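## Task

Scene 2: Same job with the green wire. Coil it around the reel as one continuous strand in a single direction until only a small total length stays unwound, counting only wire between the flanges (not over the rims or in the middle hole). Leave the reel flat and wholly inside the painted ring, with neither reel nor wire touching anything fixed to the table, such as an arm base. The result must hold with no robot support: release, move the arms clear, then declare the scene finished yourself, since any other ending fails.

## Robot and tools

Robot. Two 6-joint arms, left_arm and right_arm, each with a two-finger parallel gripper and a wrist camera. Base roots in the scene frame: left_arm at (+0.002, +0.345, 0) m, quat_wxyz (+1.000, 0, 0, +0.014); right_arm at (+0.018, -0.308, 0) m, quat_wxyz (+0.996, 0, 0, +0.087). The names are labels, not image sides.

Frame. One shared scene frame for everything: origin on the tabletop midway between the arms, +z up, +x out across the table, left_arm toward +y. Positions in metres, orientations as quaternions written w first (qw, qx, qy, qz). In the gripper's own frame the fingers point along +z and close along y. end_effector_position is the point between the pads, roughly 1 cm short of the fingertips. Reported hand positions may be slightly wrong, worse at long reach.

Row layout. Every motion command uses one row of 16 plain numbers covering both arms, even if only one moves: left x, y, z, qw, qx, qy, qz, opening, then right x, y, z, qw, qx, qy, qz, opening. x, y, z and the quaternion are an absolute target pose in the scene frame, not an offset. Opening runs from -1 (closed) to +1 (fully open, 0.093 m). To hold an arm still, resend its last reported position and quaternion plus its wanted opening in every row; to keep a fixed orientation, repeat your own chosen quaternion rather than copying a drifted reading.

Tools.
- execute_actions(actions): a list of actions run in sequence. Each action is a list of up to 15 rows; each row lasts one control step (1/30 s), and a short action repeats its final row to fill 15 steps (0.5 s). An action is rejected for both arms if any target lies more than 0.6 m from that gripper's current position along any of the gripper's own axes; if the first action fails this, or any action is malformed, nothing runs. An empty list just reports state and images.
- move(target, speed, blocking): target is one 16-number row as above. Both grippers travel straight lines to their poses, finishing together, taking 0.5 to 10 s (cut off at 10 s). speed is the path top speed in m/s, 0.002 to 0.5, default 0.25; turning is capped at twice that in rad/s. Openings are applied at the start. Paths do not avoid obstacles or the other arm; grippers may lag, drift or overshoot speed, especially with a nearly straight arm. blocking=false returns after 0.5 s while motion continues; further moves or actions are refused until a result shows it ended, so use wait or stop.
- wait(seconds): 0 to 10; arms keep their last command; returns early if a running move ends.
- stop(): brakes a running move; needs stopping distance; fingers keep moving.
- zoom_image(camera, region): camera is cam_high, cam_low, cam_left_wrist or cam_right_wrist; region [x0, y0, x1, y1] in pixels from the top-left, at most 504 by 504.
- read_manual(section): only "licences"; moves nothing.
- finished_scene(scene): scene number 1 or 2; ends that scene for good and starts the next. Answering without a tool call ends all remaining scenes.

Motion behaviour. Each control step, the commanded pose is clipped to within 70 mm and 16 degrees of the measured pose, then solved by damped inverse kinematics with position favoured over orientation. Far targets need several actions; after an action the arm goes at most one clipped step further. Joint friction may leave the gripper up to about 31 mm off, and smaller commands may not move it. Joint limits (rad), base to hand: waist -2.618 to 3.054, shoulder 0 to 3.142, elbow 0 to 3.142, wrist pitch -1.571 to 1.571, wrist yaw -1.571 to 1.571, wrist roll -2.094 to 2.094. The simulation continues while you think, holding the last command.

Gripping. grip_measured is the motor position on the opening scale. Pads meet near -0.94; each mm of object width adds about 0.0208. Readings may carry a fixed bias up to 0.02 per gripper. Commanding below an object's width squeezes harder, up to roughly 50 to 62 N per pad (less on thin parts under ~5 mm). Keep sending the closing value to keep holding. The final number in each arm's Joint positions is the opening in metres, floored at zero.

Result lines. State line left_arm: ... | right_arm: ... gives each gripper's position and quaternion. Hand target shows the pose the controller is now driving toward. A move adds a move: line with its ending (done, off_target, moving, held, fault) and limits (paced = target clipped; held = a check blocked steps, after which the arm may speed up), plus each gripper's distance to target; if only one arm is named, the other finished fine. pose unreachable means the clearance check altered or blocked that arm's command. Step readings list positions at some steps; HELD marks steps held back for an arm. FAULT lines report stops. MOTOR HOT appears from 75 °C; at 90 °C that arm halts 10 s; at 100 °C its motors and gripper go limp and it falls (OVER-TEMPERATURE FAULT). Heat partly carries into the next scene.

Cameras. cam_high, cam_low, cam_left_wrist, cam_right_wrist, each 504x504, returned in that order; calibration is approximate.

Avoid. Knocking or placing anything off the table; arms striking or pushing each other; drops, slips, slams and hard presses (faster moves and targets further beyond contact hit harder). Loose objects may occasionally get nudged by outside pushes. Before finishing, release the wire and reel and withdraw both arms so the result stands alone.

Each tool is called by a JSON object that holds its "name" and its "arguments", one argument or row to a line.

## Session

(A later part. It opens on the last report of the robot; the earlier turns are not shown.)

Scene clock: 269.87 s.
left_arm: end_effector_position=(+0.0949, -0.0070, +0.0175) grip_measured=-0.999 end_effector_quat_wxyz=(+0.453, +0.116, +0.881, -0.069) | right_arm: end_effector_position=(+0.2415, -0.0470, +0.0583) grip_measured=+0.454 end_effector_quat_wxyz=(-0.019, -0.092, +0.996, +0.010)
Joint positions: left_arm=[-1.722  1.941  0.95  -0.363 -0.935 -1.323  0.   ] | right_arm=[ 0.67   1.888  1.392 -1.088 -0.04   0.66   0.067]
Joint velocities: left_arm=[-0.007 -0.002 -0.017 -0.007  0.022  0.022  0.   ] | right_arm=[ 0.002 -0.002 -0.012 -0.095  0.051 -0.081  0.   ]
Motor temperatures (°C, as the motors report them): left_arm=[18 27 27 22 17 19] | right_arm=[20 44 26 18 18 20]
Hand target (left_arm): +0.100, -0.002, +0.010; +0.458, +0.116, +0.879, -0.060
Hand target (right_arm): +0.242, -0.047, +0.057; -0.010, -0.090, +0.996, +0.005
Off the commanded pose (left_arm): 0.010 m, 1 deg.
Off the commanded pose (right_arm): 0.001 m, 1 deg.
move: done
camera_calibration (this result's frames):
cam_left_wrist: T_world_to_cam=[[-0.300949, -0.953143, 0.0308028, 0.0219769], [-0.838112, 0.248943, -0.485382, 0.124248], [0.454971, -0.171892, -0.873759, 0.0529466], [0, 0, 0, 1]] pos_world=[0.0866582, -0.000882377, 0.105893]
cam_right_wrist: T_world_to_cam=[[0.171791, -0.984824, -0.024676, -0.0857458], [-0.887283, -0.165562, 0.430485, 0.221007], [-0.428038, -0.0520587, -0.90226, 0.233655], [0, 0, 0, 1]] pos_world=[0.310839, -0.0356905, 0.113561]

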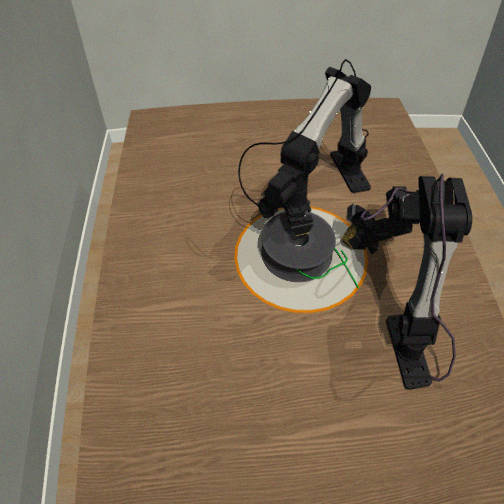

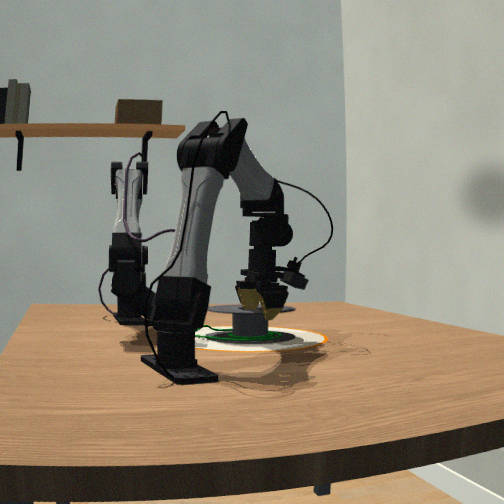

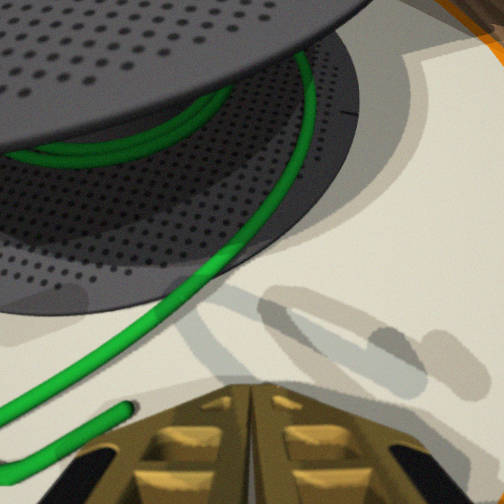

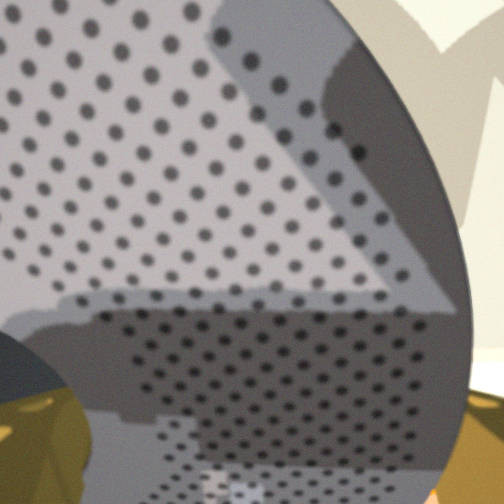

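{"name": "move", "arguments": {
  "target": [0.138,-0.014,0.013,0.458,0.116,0.879,-0.060,-1, 0.2416,-0.047,0.057,-0.010,-0.090,0.996,0.005,0.28],
  "speed": 0.04
}}

Scene clock: 271.90 s.
left_arm: end_effector_position=(+0.1361, -0.0202, +0.0241) grip_measured=-0.999 end_effector_quat_wxyz=(+0.463, +0.111, +0.877, -0.069) | right_arm: end_effector_position=(+0.2415, -0.0470, +0.0583) grip_measured=+0.454 end_effector_quat_wxyz=(-0.019, -0.092, +0.996, +0.010)
Joint positions: left_arm=[-1.599  1.941  0.95  -0.202 -0.922 -1.131  0.   ] | right_arm=[ 0.67   1.888  1.392 -1.088 -0.04   0.66   0.067]
Joint velocities: left_arm=[-0.032  0.002 -0.002 -0.007  0.022  0.051  0.   ] | right_arm=[-0.007  0.002 -0.012 -0.066 -0.066  0.037 -0.   ]
Motor temperatures (°C, as the motors report them): left_arm=[18 27 27 22 17 19] | right_arm=[20 44 26 18 18 20]
Hand target (left_arm): +0.137, -0.015, +0.013; +0.458, +0.116, +0.879, -0.060
Hand target (right_arm): +0.242, -0.047, +0.057; -0.010, -0.090, +0.996, +0.005
Off the commanded pose (left_arm): 0.013 m, 1 deg.
Off the commanded pose (right_arm): 0.001 m, 1 deg.
move: off_target (left_arm)
camera_calibration (this result's frames):
cam_left_wrist: T_world_to_cam=[[-0.29283, -0.95565, 0.0313558, 0.0204012], [-0.829956, 0.237758, -0.504622, 0.164343], [0.474787, -0.173793, -0.862771, 0.0346456], [0, 0, 0, 1]] pos_world=[0.125923, -0.0135564, 0.112183]
cam_right_wrist: T_world_to_cam=[[0.171791, -0.984824, -0.024676, -0.0857458], [-0.887283, -0.165562, 0.430485, 0.221007], [-0.428038, -0.0520587, -0.90226, 0.233655], [0, 0, 0, 1]] pos_world=[0.310839, -0.0356905, 0.113561]

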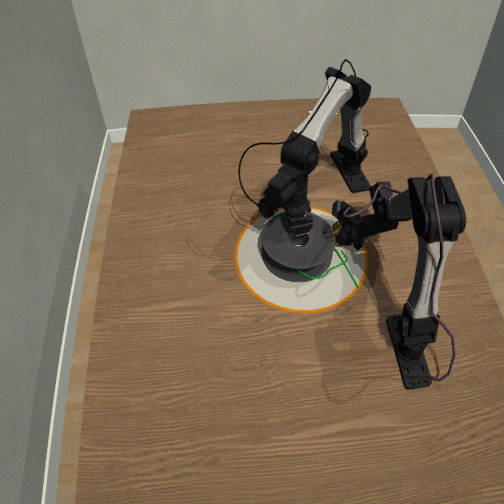

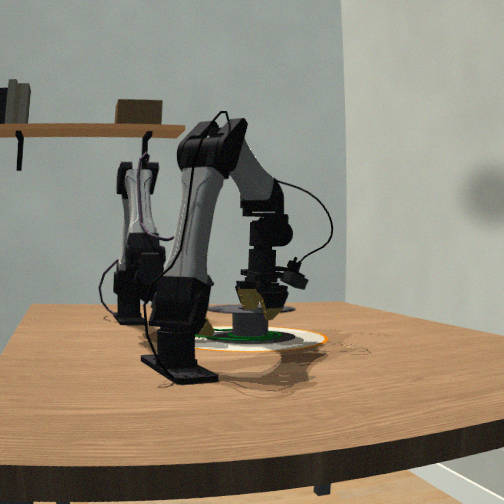

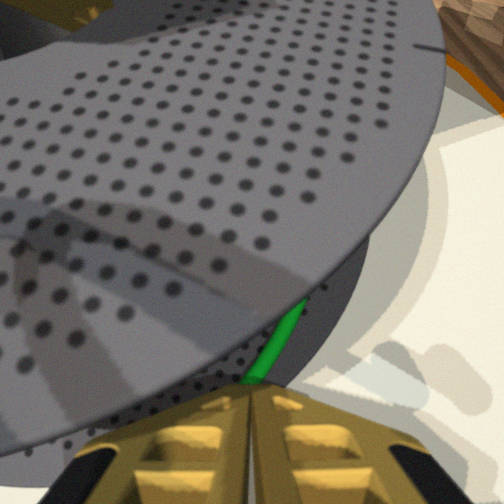

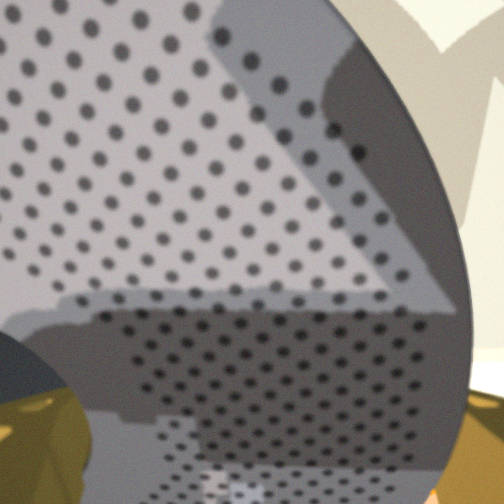

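{"name": "move", "arguments": {
  "target": [0.112,-0.004,0.002,0.458,0.116,0.879,-0.060,-1, 0.2416,-0.047,0.057,-0.010,-0.090,0.996,0.005,0.28],
  "speed": 0.04
}}

Scene clock: 273.73 s.
left_arm: end_effector_position=(+0.1131, -0.0143, +0.0134) grip_measured=-0.999 end_effector_quat_wxyz=(+0.456, +0.104, +0.880, -0.084) | right_arm: end_effector_position=(+0.2415, -0.0470, +0.0583) grip_measured=+0.454 end_effector_quat_wxyz=(-0.019, -0.092, +0.996, +0.010)
Joint positions: left_arm=[-1.665  1.951  0.921 -0.221 -0.927 -1.242  0.   ] | right_arm=[ 0.67   1.888  1.392 -1.088 -0.04   0.66   0.067]
Joint velocities: left_arm=[-0.012  0.012  0.002  0.022 -0.037 -0.081  0.   ] | right_arm=[-0.002 -0.002  0.002 -0.066  0.037  0.037 -0.   ]
Motor temperatures (°C, as the motors report them): left_arm=[18 27 27 22 17 19] | right_arm=[20 44 26 18 18 20]
Hand target (left_arm): +0.113, -0.003, +0.003; +0.458, +0.116, +0.879, -0.060
Hand target (right_arm): +0.242, -0.047, +0.057; -0.010, -0.090, +0.996, +0.005
Off the commanded pose (left_arm): 0.015 m, 3 deg.
Off the commanded pose (right_arm): 0.001 m, 1 deg.
move: off_target (left_arm)
camera_calibration (this result's frames):
cam_left_wrist: T_world_to_cam=[[-0.293365, -0.953703, 0.0662392, 0.0192877], [-0.839079, 0.223663, -0.495905, 0.139151], [0.458131, -0.201061, -0.865847, 0.0388951], [0, 0, 0, 1]] pos_world=[0.104598, -0.00490797, 0.101405]
cam_right_wrist: T_world_to_cam=[[0.171791, -0.984824, -0.024676, -0.0857458], [-0.887283, -0.165562, 0.430485, 0.221007], [-0.428038, -0.0520587, -0.90226, 0.233655], [0, 0, 0, 1]] pos_world=[0.310839, -0.0356905, 0.113561]

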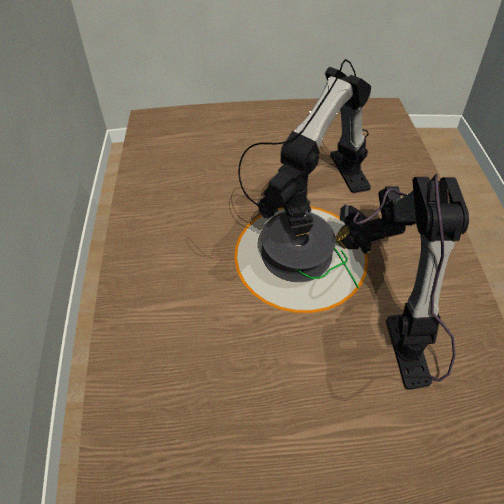

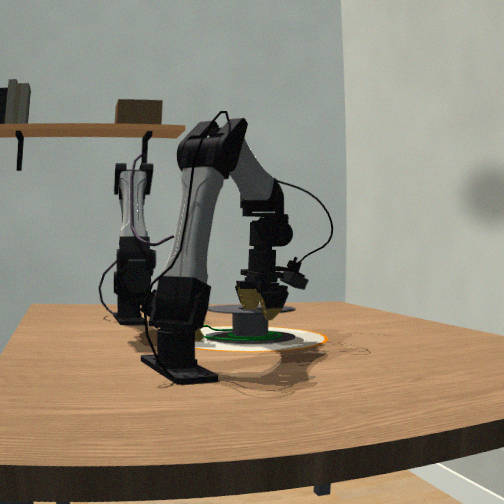

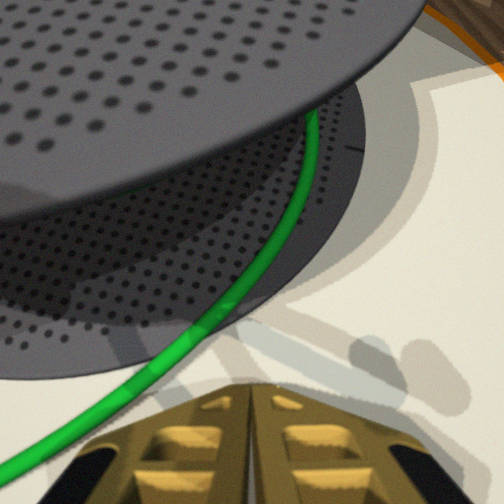

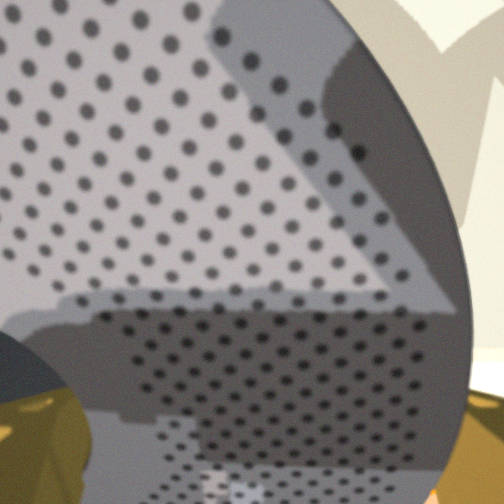

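{"name": "move", "arguments": {
  "target": [0.134,-0.009,0.003,0.458,0.116,0.879,-0.060,-1, 0.2416,-0.047,0.057,-0.010,-0.090,0.996,0.005,0.28],
  "speed": 0.03
}}

Scene clock: 275.23 s.
left_arm: end_effector_position=(+0.1320, -0.0158, +0.0160) grip_measured=-0.999 end_effector_quat_wxyz=(+0.463, +0.109, +0.877, -0.072) | right_arm: end_effector_position=(+0.2415, -0.0470, +0.0583) grip_measured=+0.454 end_effector_quat_wxyz=(-0.019, -0.092, +0.996, +0.010)
Joint positions: left_arm=[-1.612  1.951  0.921 -0.173 -0.926 -1.151  0.   ] | right_arm=[ 0.67   1.888  1.392 -1.088 -0.04   0.66   0.067]
Joint velocities: left_arm=[-0.007  0.012 -0.012 -0.007  0.037  0.066  0.   ] | right_arm=[-0.012  0.002  0.017 -0.022  0.037  0.022 -0.001]
Motor temperatures (°C, as the motors report them): left_arm=[18 27 26 22 17 19] | right_arm=[20 44 26 18 18 20]
Hand target (left_arm): +0.134, -0.009, +0.003; +0.458, +0.116, +0.879, -0.060
Hand target (right_arm): +0.242, -0.047, +0.057; -0.010, -0.090, +0.996, +0.005
Off the commanded pose (left_arm): 0.015 m, 2 deg.
Off the commanded pose (right_arm): 0.001 m, 1 deg.
move: off_target (left_arm)
camera_calibration (this result's frames):
cam_left_wrist: T_world_to_cam=[[-0.292655, -0.955451, 0.0382909, 0.0234708], [-0.830464, 0.234113, -0.505491, 0.155842], [0.474007, -0.179734, -0.861982, 0.0304229], [0, 0, 0, 1]] pos_world=[0.12187, -0.00859148, 0.104102]
cam_right_wrist: T_world_to_cam=[[0.171791, -0.984824, -0.024676, -0.0857458], [-0.887283, -0.165562, 0.430485, 0.221007], [-0.428038, -0.0520587, -0.90226, 0.233655], [0, 0, 0, 1]] pos_world=[0.310839, -0.0356905, 0.113561]

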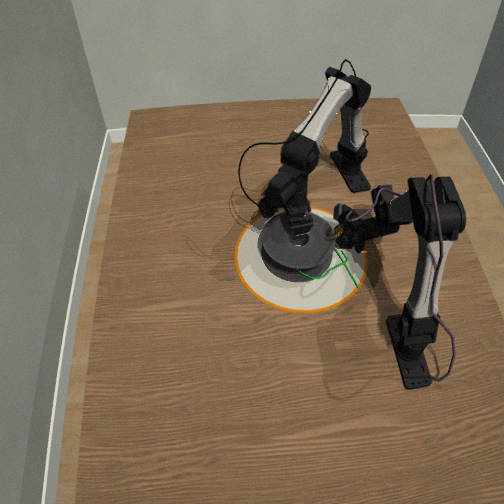

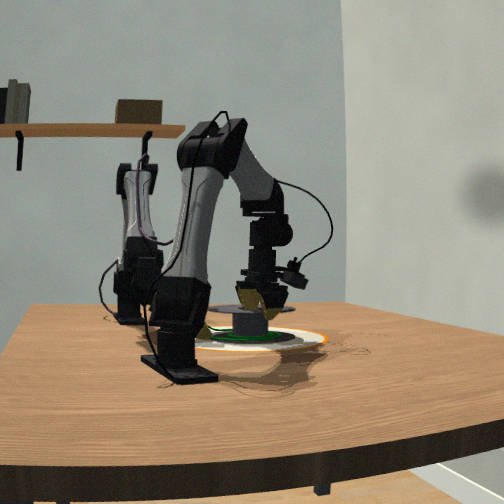

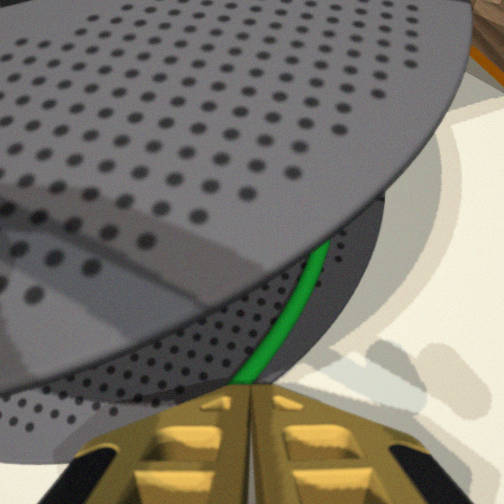

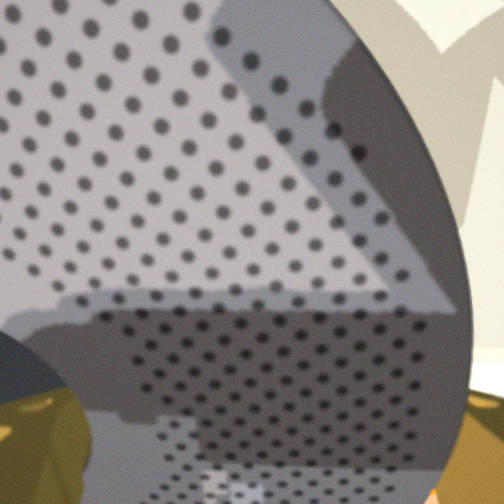

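{"name": "move", "arguments": {
  "target": [0.134,0.012,0.003,0.434,0.303,0.834,-0.158,-1, 0.2416,-0.047,0.057,-0.010,-0.090,0.996,0.005,0.28],
  "speed": 0.03
}}

Scene clock: 287.23 s.
left_arm: end_effector_position=(+0.1309, -0.0046, +0.0127) grip_measured=-0.999 end_effector_quat_wxyz=(+0.444, +0.294, +0.826, -0.183) | right_arm: end_effector_position=(+0.2431, -0.0458, +0.0582) grip_measured=+0.454 end_effector_quat_wxyz=(-0.015, -0.087, +0.996, +0.012)
Joint positions: left_arm=[-1.507  1.782  0.486  0.58  -0.61  -0.511  0.   ] | right_arm=[ 0.67   1.888  1.392 -1.08  -0.038  0.67   0.067]
Joint velocities: left_arm=[-0.007  0.007 -0.012  0.081  0.051 -0.007  0.   ] | right_arm=[ 0.007  0.002 -0.002  0.007  0.022  0.037 -0.   ]
Motor temperatures (°C, as the motors report them): left_arm=[18 28 26 22 16 19] | right_arm=[20 44 26 18 18 20]
Hand target (left_arm): +0.134, +0.011, +0.003; +0.434, +0.304, +0.833, -0.159
Hand target (right_arm): +0.242, -0.047, +0.057; -0.010, -0.090, +0.996, +0.005
Off the commanded pose (left_arm): 0.019 m, 3 deg.
Off the commanded pose (right_arm): 0.002 m, 1 deg.
move: off_target (left_arm)
camera_calibration (this result's frames):
cam_left_wrist: T_world_to_cam=[[-0.675701, -0.735255, 0.0531899, 0.0850461], [-0.643893, 0.553527, -0.528213, 0.127957], [0.358929, -0.391162, -0.847444, 0.04397], [0, 0, 0, 1]] pos_world=[0.124074, 0.00890238, 0.100327]
cam_right_wrist: T_world_to_cam=[[0.161855, -0.986437, -0.0272809, -0.082399], [-0.891986, -0.158071, 0.423526, 0.224547], [-0.422094, -0.0442158, -0.905473, 0.23348], [0, 0, 0, 1]] pos_world=[0.31218, -0.0354636, 0.114061]

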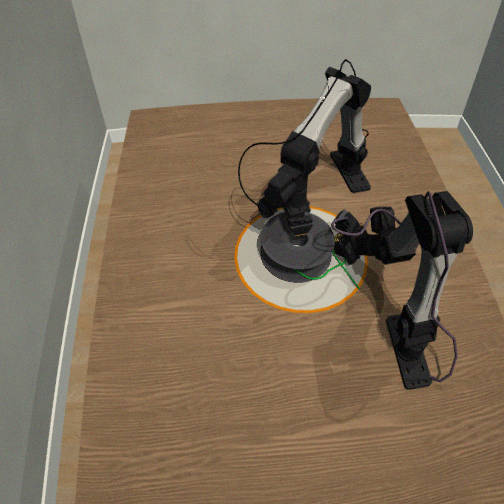

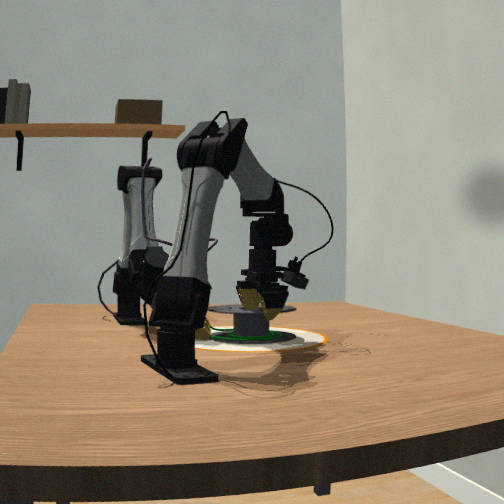

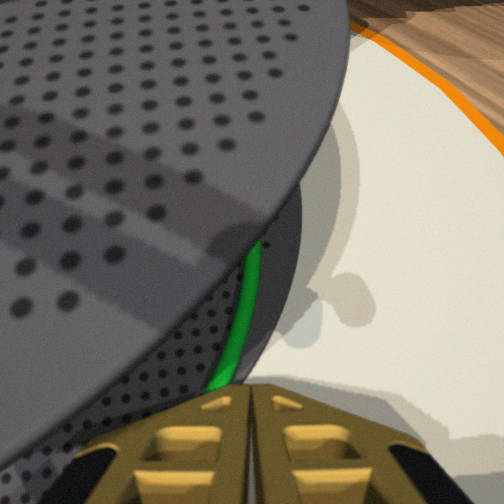

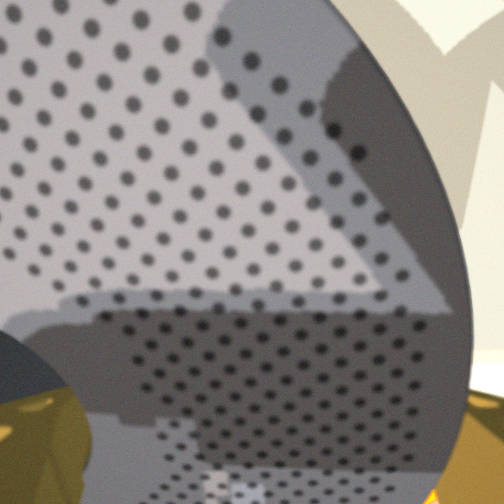

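{"name": "zoom_image", "arguments": {
  "camera": "cam_high",
  "region": [260, 200, 400, 310]
}}

Region (260, 200, 400, 310) of cam_high's 504x504 image, scaled by 3.600, with more detail than that image has; it fills the top 396 rows of this view, and the rest is white.

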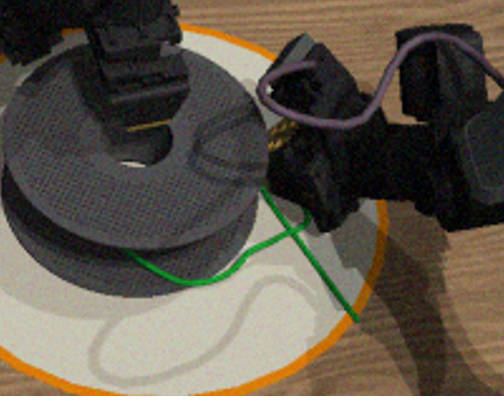

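{"name": "move", "arguments": {
  "target": [0.142,0.032,0.006,0.434,0.303,0.834,-0.158,-1, 0.2416,-0.047,0.057,-0.010,-0.090,0.996,0.005,0.28],
  "speed": 0.03
}}

Scene clock: 289.53 s.
left_arm: end_effector_position=(+0.1372, +0.0149, +0.0127) grip_measured=-0.999 end_effector_quat_wxyz=(+0.437, +0.300, +0.828, -0.183) | right_arm: end_effector_position=(+0.2457, -0.0439, +0.0582) grip_measured=+0.454 end_effector_quat_wxyz=(-0.009, -0.082, +0.996, +0.015)
Joint positions: left_arm=[-1.464  1.719  0.409  0.602 -0.561 -0.476  0.   ] | right_arm=[ 0.67   1.888  1.392 -1.067 -0.034  0.679  0.067]
Joint velocities: left_arm=[ 0.007 -0.002 -0.007 -0.007  0.066  0.007  0.   ] | right_arm=[-0.002 -0.017  0.007 -0.051 -0.081  0.037 -0.001]
Motor temperatures (°C, as the motors report them): left_arm=[18 29 26 22 16 19] | right_arm=[20 44 26 18 18 20]
Hand target (left_arm): +0.142, +0.031, +0.006; +0.434, +0.303, +0.834, -0.158
Hand target (right_arm): +0.242, -0.047, +0.057; -0.010, -0.090, +0.996, +0.005
Off the commanded pose (left_arm): 0.019 m, 3 deg.
Off the commanded pose (right_arm): 0.005 m, 1 deg.
move: off_target (left_arm)
camera_calibration (this result's frames):
cam_left_wrist: T_world_to_cam=[[-0.684044, -0.727449, 0.053864, 0.104638], [-0.642594, 0.566013, -0.516433, 0.120715], [0.345191, -0.387876, -0.854632, 0.0512865], [0, 0, 0, 1]] pos_world=[0.131444, 0.0276856, 0.100536]
cam_right_wrist: T_world_to_cam=[[0.153531, -0.987614, -0.0323449, -0.0786316], [-0.898055, -0.153114, 0.412375, 0.229507], [-0.41222, -0.0342648, -0.91044, 0.232933], [0, 0, 0, 1]] pos_world=[0.314202, -0.0345357, 0.114885]

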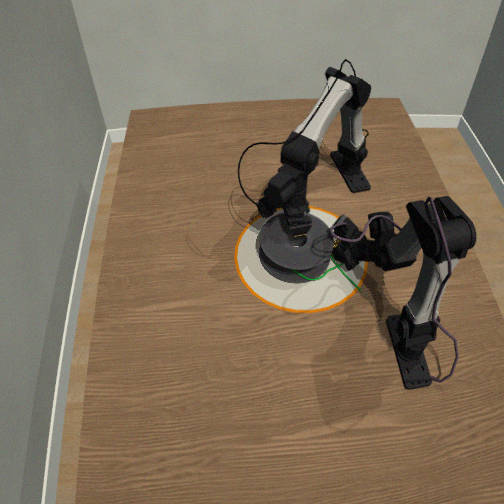

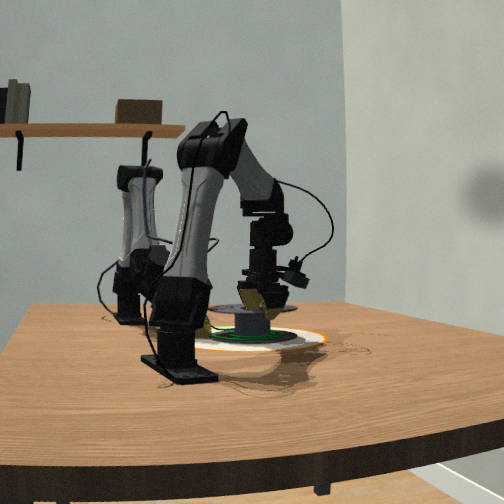

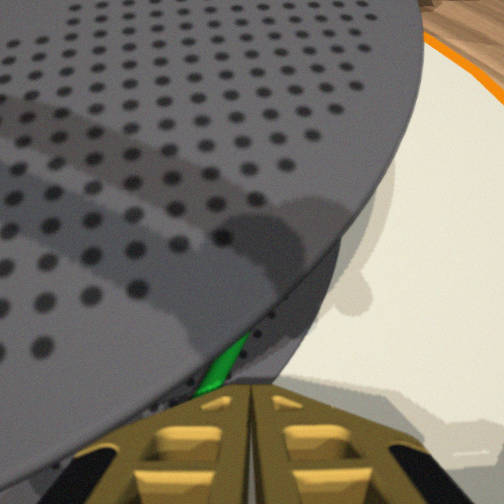

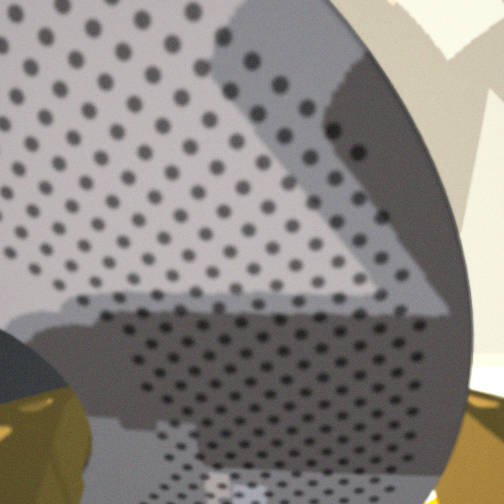

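{"name": "move", "arguments": {
  "target": [0.140,0.030,0.024,0.434,0.303,0.834,-0.158,-1, 0.2416,-0.047,0.057,-0.010,-0.090,0.996,0.005,0.28],
  "speed": 0.03
}}

Scene clock: 291.30 s.
left_arm: end_effector_position=(+0.1362, +0.0273, +0.0175) grip_measured=-0.999 end_effector_quat_wxyz=(+0.427, +0.311, +0.834, -0.160) | right_arm: end_effector_position=(+0.2458, -0.0441, +0.0582) grip_measured=+0.454 end_effector_quat_wxyz=(-0.008, -0.082, +0.996, +0.014)
Joint positions: left_arm=[-1.464  1.634  0.409  0.461 -0.566 -0.475  0.   ] | right_arm=[ 0.67   1.888  1.392 -1.067 -0.032  0.679  0.067]
Joint velocities: left_arm=[-0.022 -0.007  0.007 -0.007 -0.007 -0.022  0.   ] | right_arm=[-0.007 -0.002 -0.002 -0.007 -0.007  0.037  0.001]
Motor temperatures (°C, as the motors report them): left_arm=[18 29 26 22 16 19] | right_arm=[20 44 26 18 18 20]
Hand target (left_arm): +0.140, +0.030, +0.023; +0.434, +0.303, +0.834, -0.158
Hand target (right_arm): +0.242, -0.047, +0.057; -0.010, -0.090, +0.996, +0.005
Off the commanded pose (left_arm): 0.008 m, 1 deg.
Off the commanded pose (right_arm): 0.005 m, 1 deg.
move: done
camera_calibration (this result's frames):
cam_left_wrist: T_world_to_cam=[[-0.682076, -0.731126, 0.015053, 0.113228], [-0.645838, 0.592599, -0.481372, 0.114591], [0.343023, -0.338054, -0.876387, 0.0598305], [0, 0, 0, 1]] pos_world=[0.130715, 0.0351035, 0.105891]
cam_right_wrist: T_world_to_cam=[[0.15317, -0.987716, -0.03092, -0.0788875], [-0.898476, -0.152222, 0.411788, 0.229769], [-0.411436, -0.0352928, -0.910755, 0.23275], [0, 0, 0, 1]] pos_world=[0.314287, -0.0347282, 0.114923]

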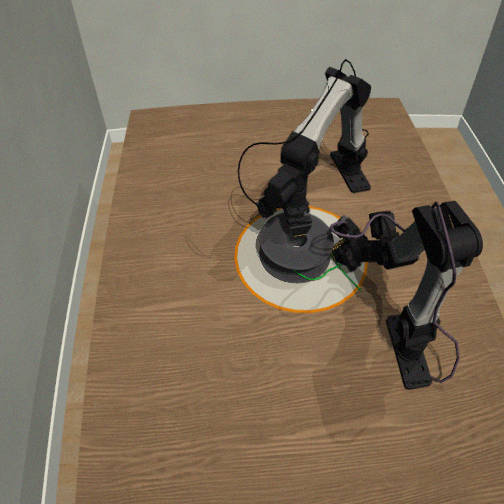

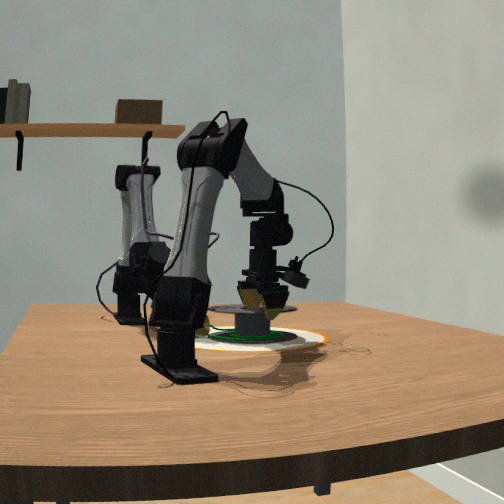

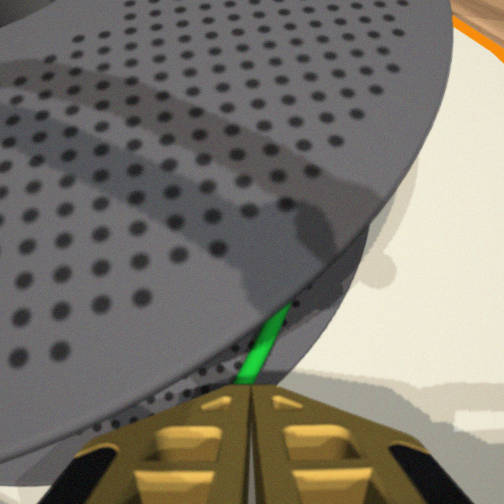

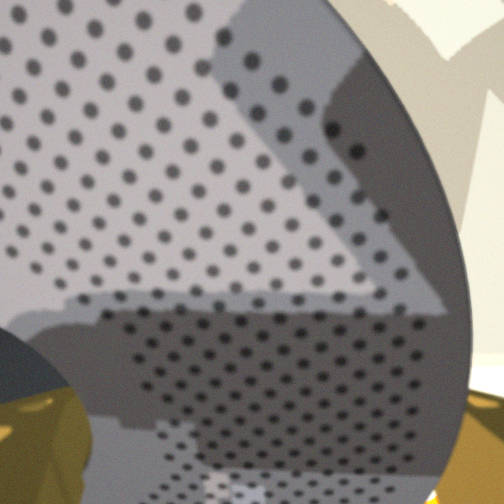

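{"name": "move", "arguments": {
  "target": [0.147,0.052,0.017,0.434,0.303,0.834,-0.158,-1, 0.2416,-0.047,0.057,-0.010,-0.090,0.996,0.005,0.28],
  "speed": 0.03
}}

{"name": "zoom_image", "arguments": {
  "camera": "cam_high",
  "region": [260, 200, 400, 310]
}}

Scene clock: 293.47 s.
left_arm: end_effector_position=(+0.1429, +0.0450, +0.0143) grip_measured=-0.999 end_effector_quat_wxyz=(+0.429, +0.309, +0.834, -0.161) | right_arm: end_effector_position=(+0.2459, -0.0442, +0.0582) grip_measured=+0.454 end_effector_quat_wxyz=(-0.008, -0.082, +0.997, +0.014)
Joint positions: left_arm=[-1.424  1.597  0.336  0.517 -0.539 -0.445  0.   ] | right_arm=[ 0.67   1.888  1.392 -1.067 -0.032  0.68   0.067]
Joint velocities: left_arm=[ 0.012  0.002 -0.022  0.066  0.007  0.037  0.   ] | right_arm=[ 0.002  0.002 -0.017  0.007 -0.037 -0.051  0.001]
Motor temperatures (°C, as the motors report them): left_arm=[18 29 26 22 16 19] | right_arm=[20 44 26 18 17 20]
Hand target (left_arm): +0.147, +0.052, +0.017; +0.434, +0.303, +0.834, -0.158
Hand target (right_arm): +0.242, -0.047, +0.057; -0.010, -0.090, +0.996, +0.005
Off the commanded pose (left_arm): 0.008 m, 1 deg.
Off the commanded pose (right_arm): 0.005 m, 1 deg.
move: done
camera_calibration (this result's frames):
cam_left_wrist: T_world_to_cam=[[-0.679259, -0.733694, 0.017346, 0.130473], [-0.647866, 0.58836, -0.483841, 0.107444], [0.344786, -0.339891, -0.874984, 0.0605796], [0, 0, 0, 1]] pos_world=[0.137347, 0.053102, 0.102729]
cam_right_wrist: T_world_to_cam=[[0.152799, -0.987783, -0.0306204, -0.0788663], [-0.898647, -0.15177, 0.411581, 0.22988], [-0.4112, -0.0353723, -0.910859, 0.232711], [0, 0, 0, 1]] pos_world=[0.314323, -0.0347824, 0.114937]

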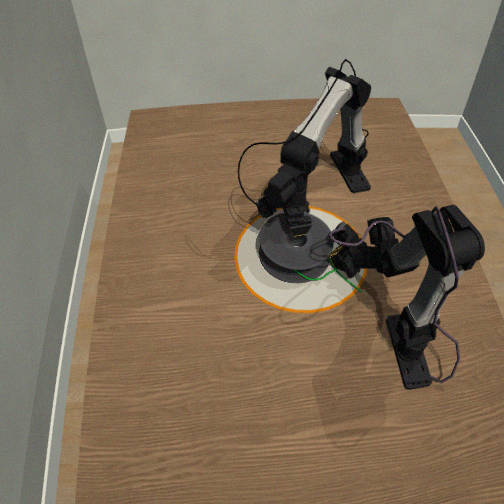

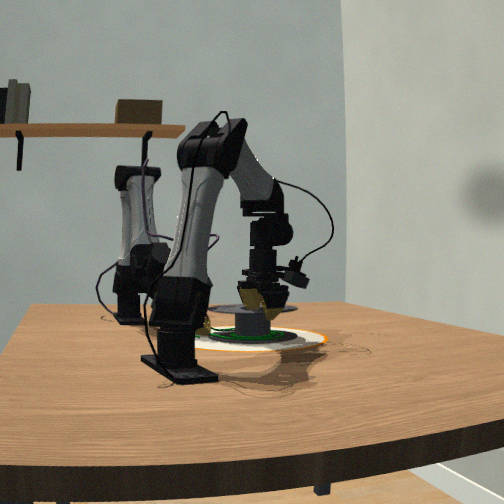

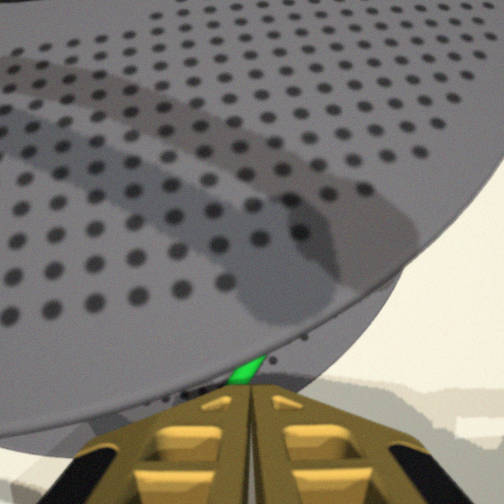

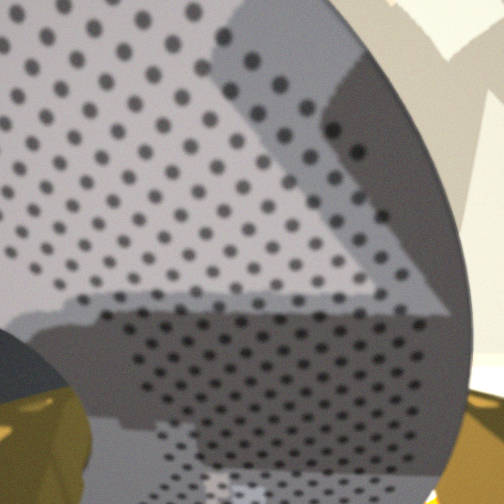

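Region (260, 200, 400, 310) of cam_high's 504x504 image, scaled by 3.600, with more detail than that image has; it fills the top 396 rows of this view, and the rest is white.

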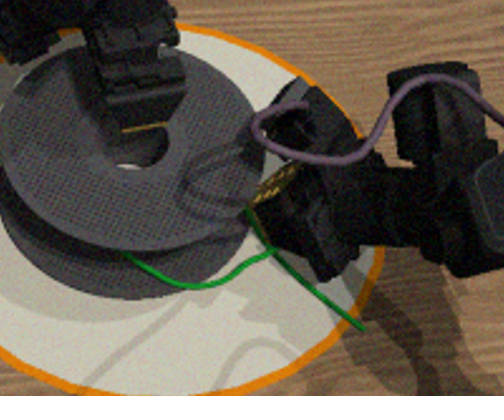

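{"name": "move", "arguments": {
  "target": [0.165,0.083,0.017,0.390,0.477,0.748,-0.248,-1, 0.2416,-0.047,0.057,-0.010,-0.090,0.996,0.005,0.28],
  "speed": 0.03
}}

{"name": "zoom_image", "arguments": {
  "camera": "cam_high",
  "region": [260, 200, 400, 310]
}}

Scene clock: 301.63 s.
left_arm: end_effector_position=(+0.1672, +0.0770, +0.0179) grip_measured=-0.999 end_effector_quat_wxyz=(+0.394, +0.474, +0.748, -0.247) | right_arm: end_effector_position=(+0.2473, -0.0435, +0.0582) grip_measured=+0.454 end_effector_quat_wxyz=(-0.005, -0.080, +0.997, +0.015)
Joint positions: left_arm=[-0.962  1.471  0.168  0.692  0.157  0.113  0.   ] | right_arm=[ 0.67   1.888  1.392 -1.061 -0.028  0.683  0.067]
Joint velocities: left_arm=[-0.007 -0.017 -0.007 -0.007  0.037  0.007  0.   ] | right_arm=[-0.002  0.012 -0.007 -0.051 -0.066  0.051 -0.001]
Motor temperatures (°C, as the motors report them): left_arm=[18 28 25 23 16 19] | right_arm=[20 44 26 18 17 20]
Hand target (left_arm): +0.164, +0.082, +0.017; +0.391, +0.477, +0.747, -0.249
Hand target (right_arm): +0.242, -0.047, +0.057; -0.010, -0.090, +0.996, +0.005
Off the commanded pose (left_arm): 0.006 m, 1 deg.
Off the commanded pose (right_arm): 0.007 m, 2 deg.
move: done
camera_calibration (this result's frames):
cam_left_wrist: T_world_to_cam=[[-0.918241, -0.395887, 0.0103211, 0.184419], [-0.34779, 0.79367, -0.499129, 0.0403652], [0.189407, -0.461911, -0.866466, 0.101462], [0, 0, 0, 1]] pos_world=[0.164162, 0.0878388, 0.106158]
cam_right_wrist: T_world_to_cam=[[0.149577, -0.988238, -0.0318318, -0.0775227], [-0.901836, -0.149556, 0.405371, 0.232508], [-0.405363, -0.031927, -0.913598, 0.232182], [0, 0, 0, 1]] pos_world=[0.315398, -0.034425, 0.115402]

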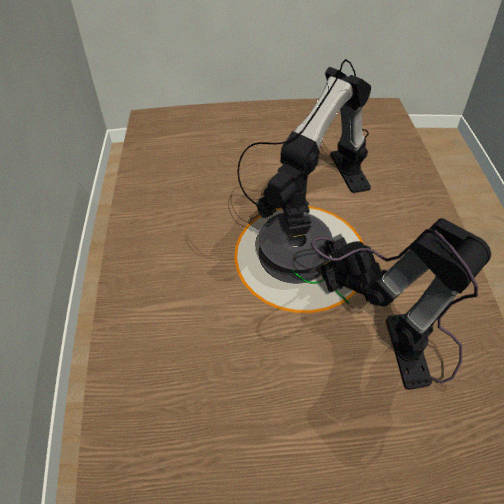

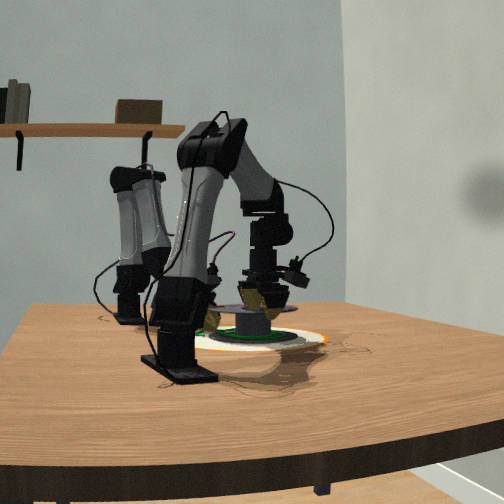

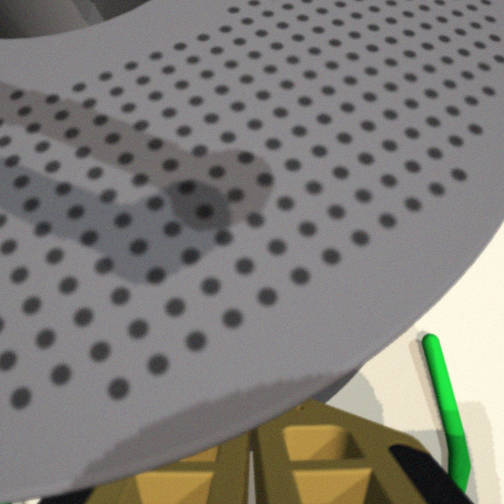

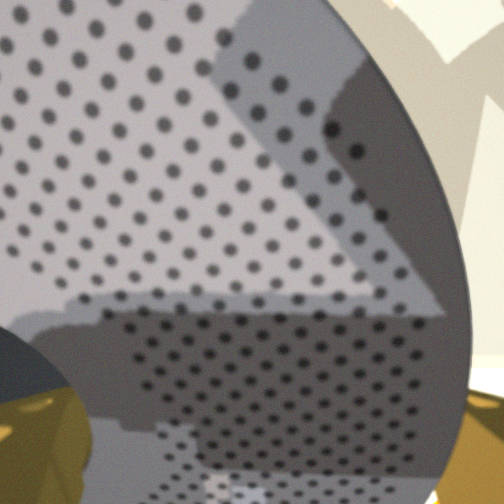

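Region (260, 200, 400, 310) of cam_high's 504x504 image, scaled by 3.600, with more detail than that image has; it fills the top 396 rows of this view, and the rest is white.

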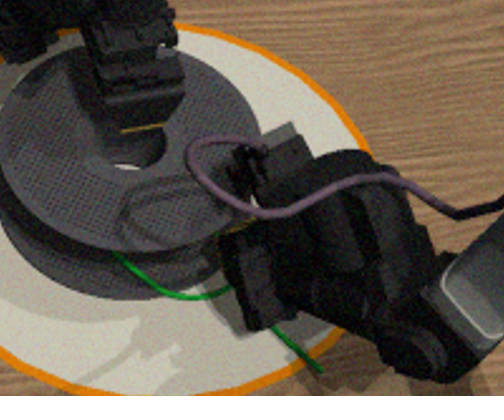

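{"name": "move", "arguments": {
  "target": [0.198,0.105,0.017,0.327,0.627,0.627,-0.327,-1, 0.2416,-0.047,0.057,-0.010,-0.090,0.996,0.005,0.28],
  "speed": 0.03
}}

{"name": "zoom_image", "arguments": {
  "camera": "cam_high",
  "region": [240, 200, 400, 330]
}}

Scene clock: 309.93 s.
left_arm: end_effector_position=(+0.1959, +0.1038, +0.0198) grip_measured=-0.999 end_effector_quat_wxyz=(+0.335, +0.626, +0.626, -0.321) | right_arm: end_effector_position=(+0.2472, -0.0436, +0.0582) grip_measured=+0.454 end_effector_quat_wxyz=(-0.005, -0.081, +0.997, +0.015)
Joint positions: left_arm=[-0.52   1.578  0.412  0.214  0.798  0.81   0.   ] | right_arm=[ 0.67   1.888  1.392 -1.062 -0.028  0.682  0.067]
Joint velocities: left_arm=[-0.002 -0.022  0.002 -0.007  0.007 -0.022  0.   ] | right_arm=[-0.002 -0.007  0.002  0.037  0.022  0.022 -0.001]
Motor temperatures (°C, as the motors report them): left_arm=[18 28 26 24 16 19] | right_arm=[20 44 26 18 17 20]
Hand target (left_arm): +0.198, +0.104, +0.018; +0.329, +0.625, +0.627, -0.328
Hand target (right_arm): +0.242, -0.047, +0.057; -0.010, -0.090, +0.996, +0.005
Off the commanded pose (left_arm): 0.004 m, 1 deg.
Off the commanded pose (right_arm): 0.007 m, 2 deg.
move: done
camera_calibration (this result's frames):
cam_left_wrist: T_world_to_cam=[[-0.999641, 0.026457, -0.00428391, 0.193789], [0.0250946, 0.867814, -0.496254, -0.0506914], [-0.00941174, -0.496184, -0.868167, 0.152575], [0, 0, 0, 1]] pos_world=[0.196427, 0.114569, 0.108134]
cam_right_wrist: T_world_to_cam=[[0.150692, -0.988083, -0.0313538, -0.0779377], [-0.901472, -0.150362, 0.405882, 0.232223], [-0.405759, -0.0328985, -0.913388, 0.232169], [0, 0, 0, 1]] pos_world=[0.315292, -0.0344534, 0.115362]

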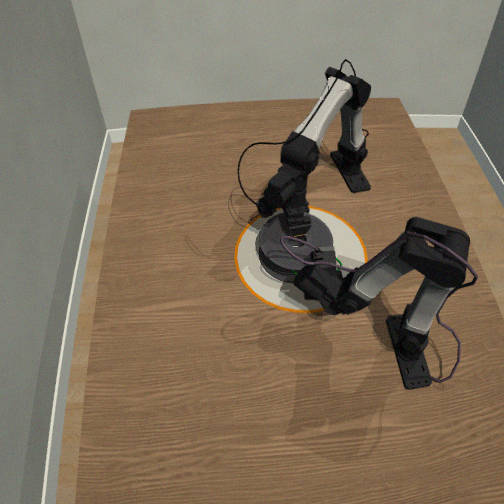

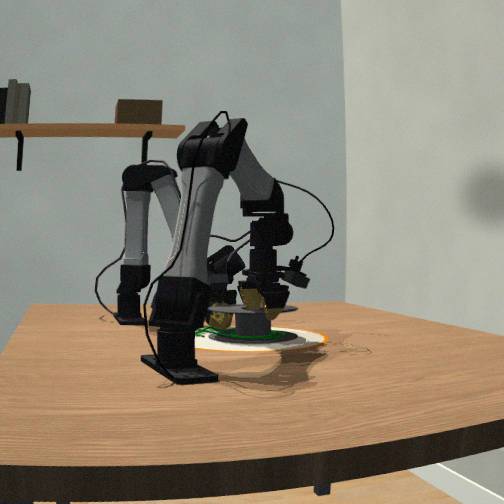

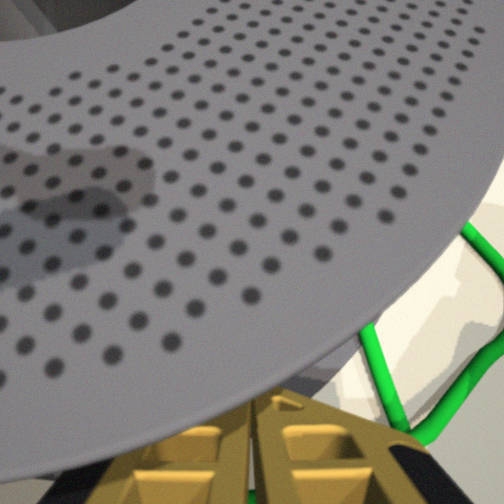

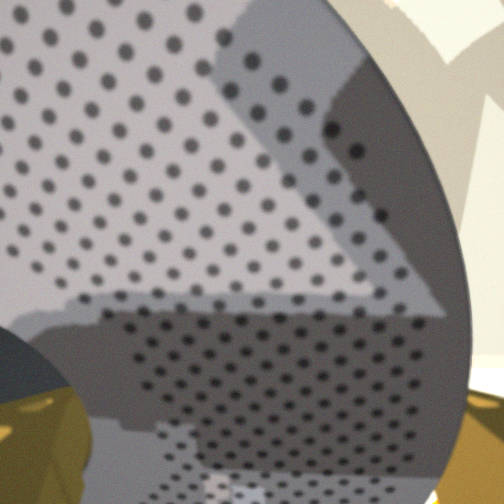

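Region (240, 200, 400, 330) of cam_high's 504x504 image, scaled by 3.150, with more detail than that image has; it fills the top 410 rows of this view, and the rest is white.

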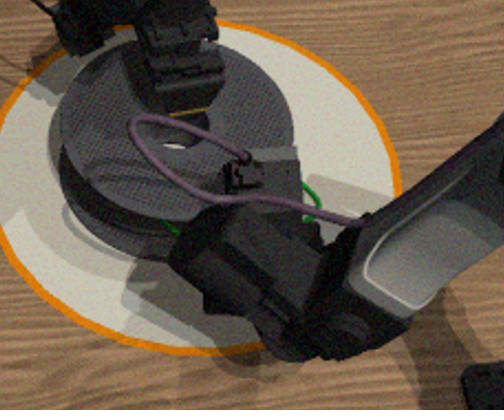

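{"name": "move", "arguments": {
  "target": [0.198,0.150,0.075,0.327,0.627,0.627,-0.327,-1, 0.2416,-0.047,0.057,-0.010,-0.090,0.996,0.005,0.28],
  "speed": 0.08
}}

Scene clock: 313.67 s.
left_arm: end_effector_position=(+0.1945, +0.1494, +0.0640) grip_measured=-0.999 end_effector_quat_wxyz=(+0.315, +0.625, +0.634, -0.328) | right_arm: end_effector_position=(+0.2471, -0.0437, +0.0582) grip_measured=+0.454 end_effector_quat_wxyz=(-0.005, -0.081, +0.997, +0.015)
Joint positions: left_arm=[-0.321  1.367  0.537 -0.374  0.893  1.087  0.   ] | right_arm=[ 0.67   1.888  1.392 -1.062 -0.028  0.681  0.067]
Joint velocities: left_arm=[-0.027  0.012 -0.007 -0.11   0.007 -0.037  0.   ] | right_arm=[ 0.002 -0.007  0.002 -0.022 -0.051 -0.007 -0.   ]
Motor temperatures (°C, as the motors report them): left_arm=[18 27 26 23 16 19] | right_arm=[20 44 26 18 17 20]
Hand target (left_arm): +0.199, +0.149, +0.074; +0.328, +0.626, +0.627, -0.327
Hand target (right_arm): +0.242, -0.047, +0.057; -0.010, -0.090, +0.996, +0.005
Off the commanded pose (left_arm): 0.012 m, 2 deg.
Off the commanded pose (right_arm): 0.007 m, 2 deg.
move: off_target (left_arm)
camera_calibration (this result's frames):
cam_left_wrist: T_world_to_cam=[[-0.998805, 0.0333032, 0.0357785, 0.187562], [0.0120999, 0.877651, -0.479147, -0.0684476], [-0.0473582, -0.478142, -0.877005, 0.218766], [0, 0, 0, 1]] pos_world=[0.198527, 0.158428, 0.152351]
cam_right_wrist: T_world_to_cam=[[0.151438, -0.987977, -0.0311169, -0.0781902], [-0.901263, -0.150938, 0.406132, 0.232066], [-0.405946, -0.0334594, -0.913284, 0.232157], [0, 0, 0, 1]] pos_world=[0.315236, -0.0344548, 0.115342]

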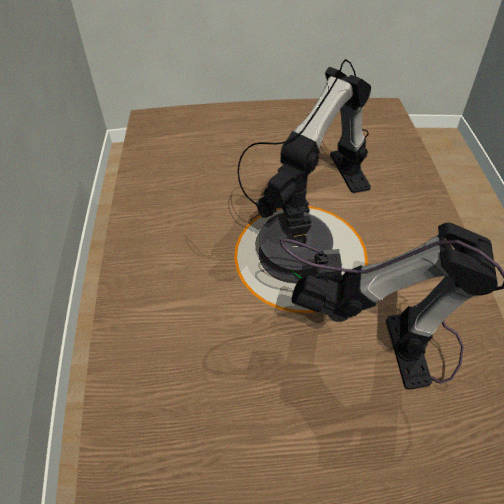

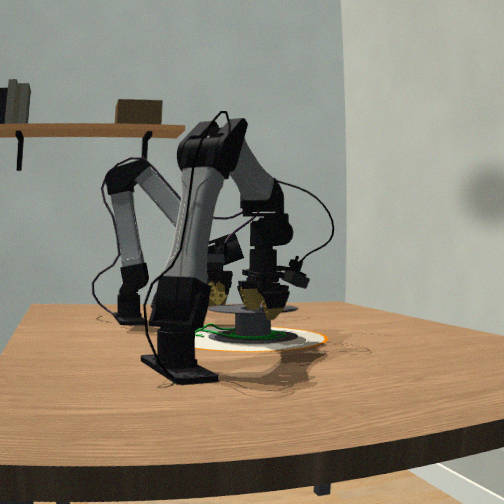

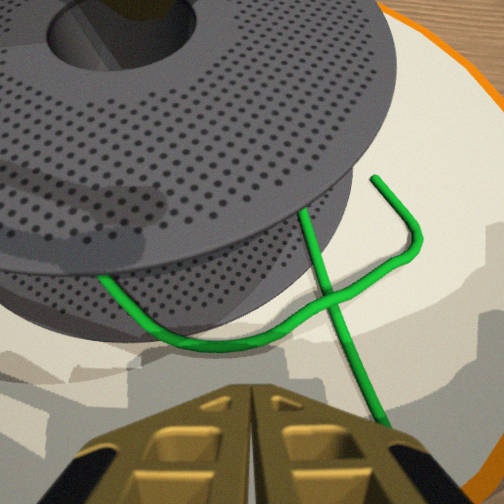

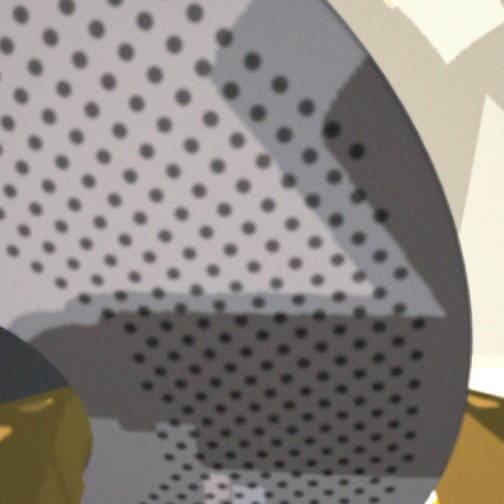

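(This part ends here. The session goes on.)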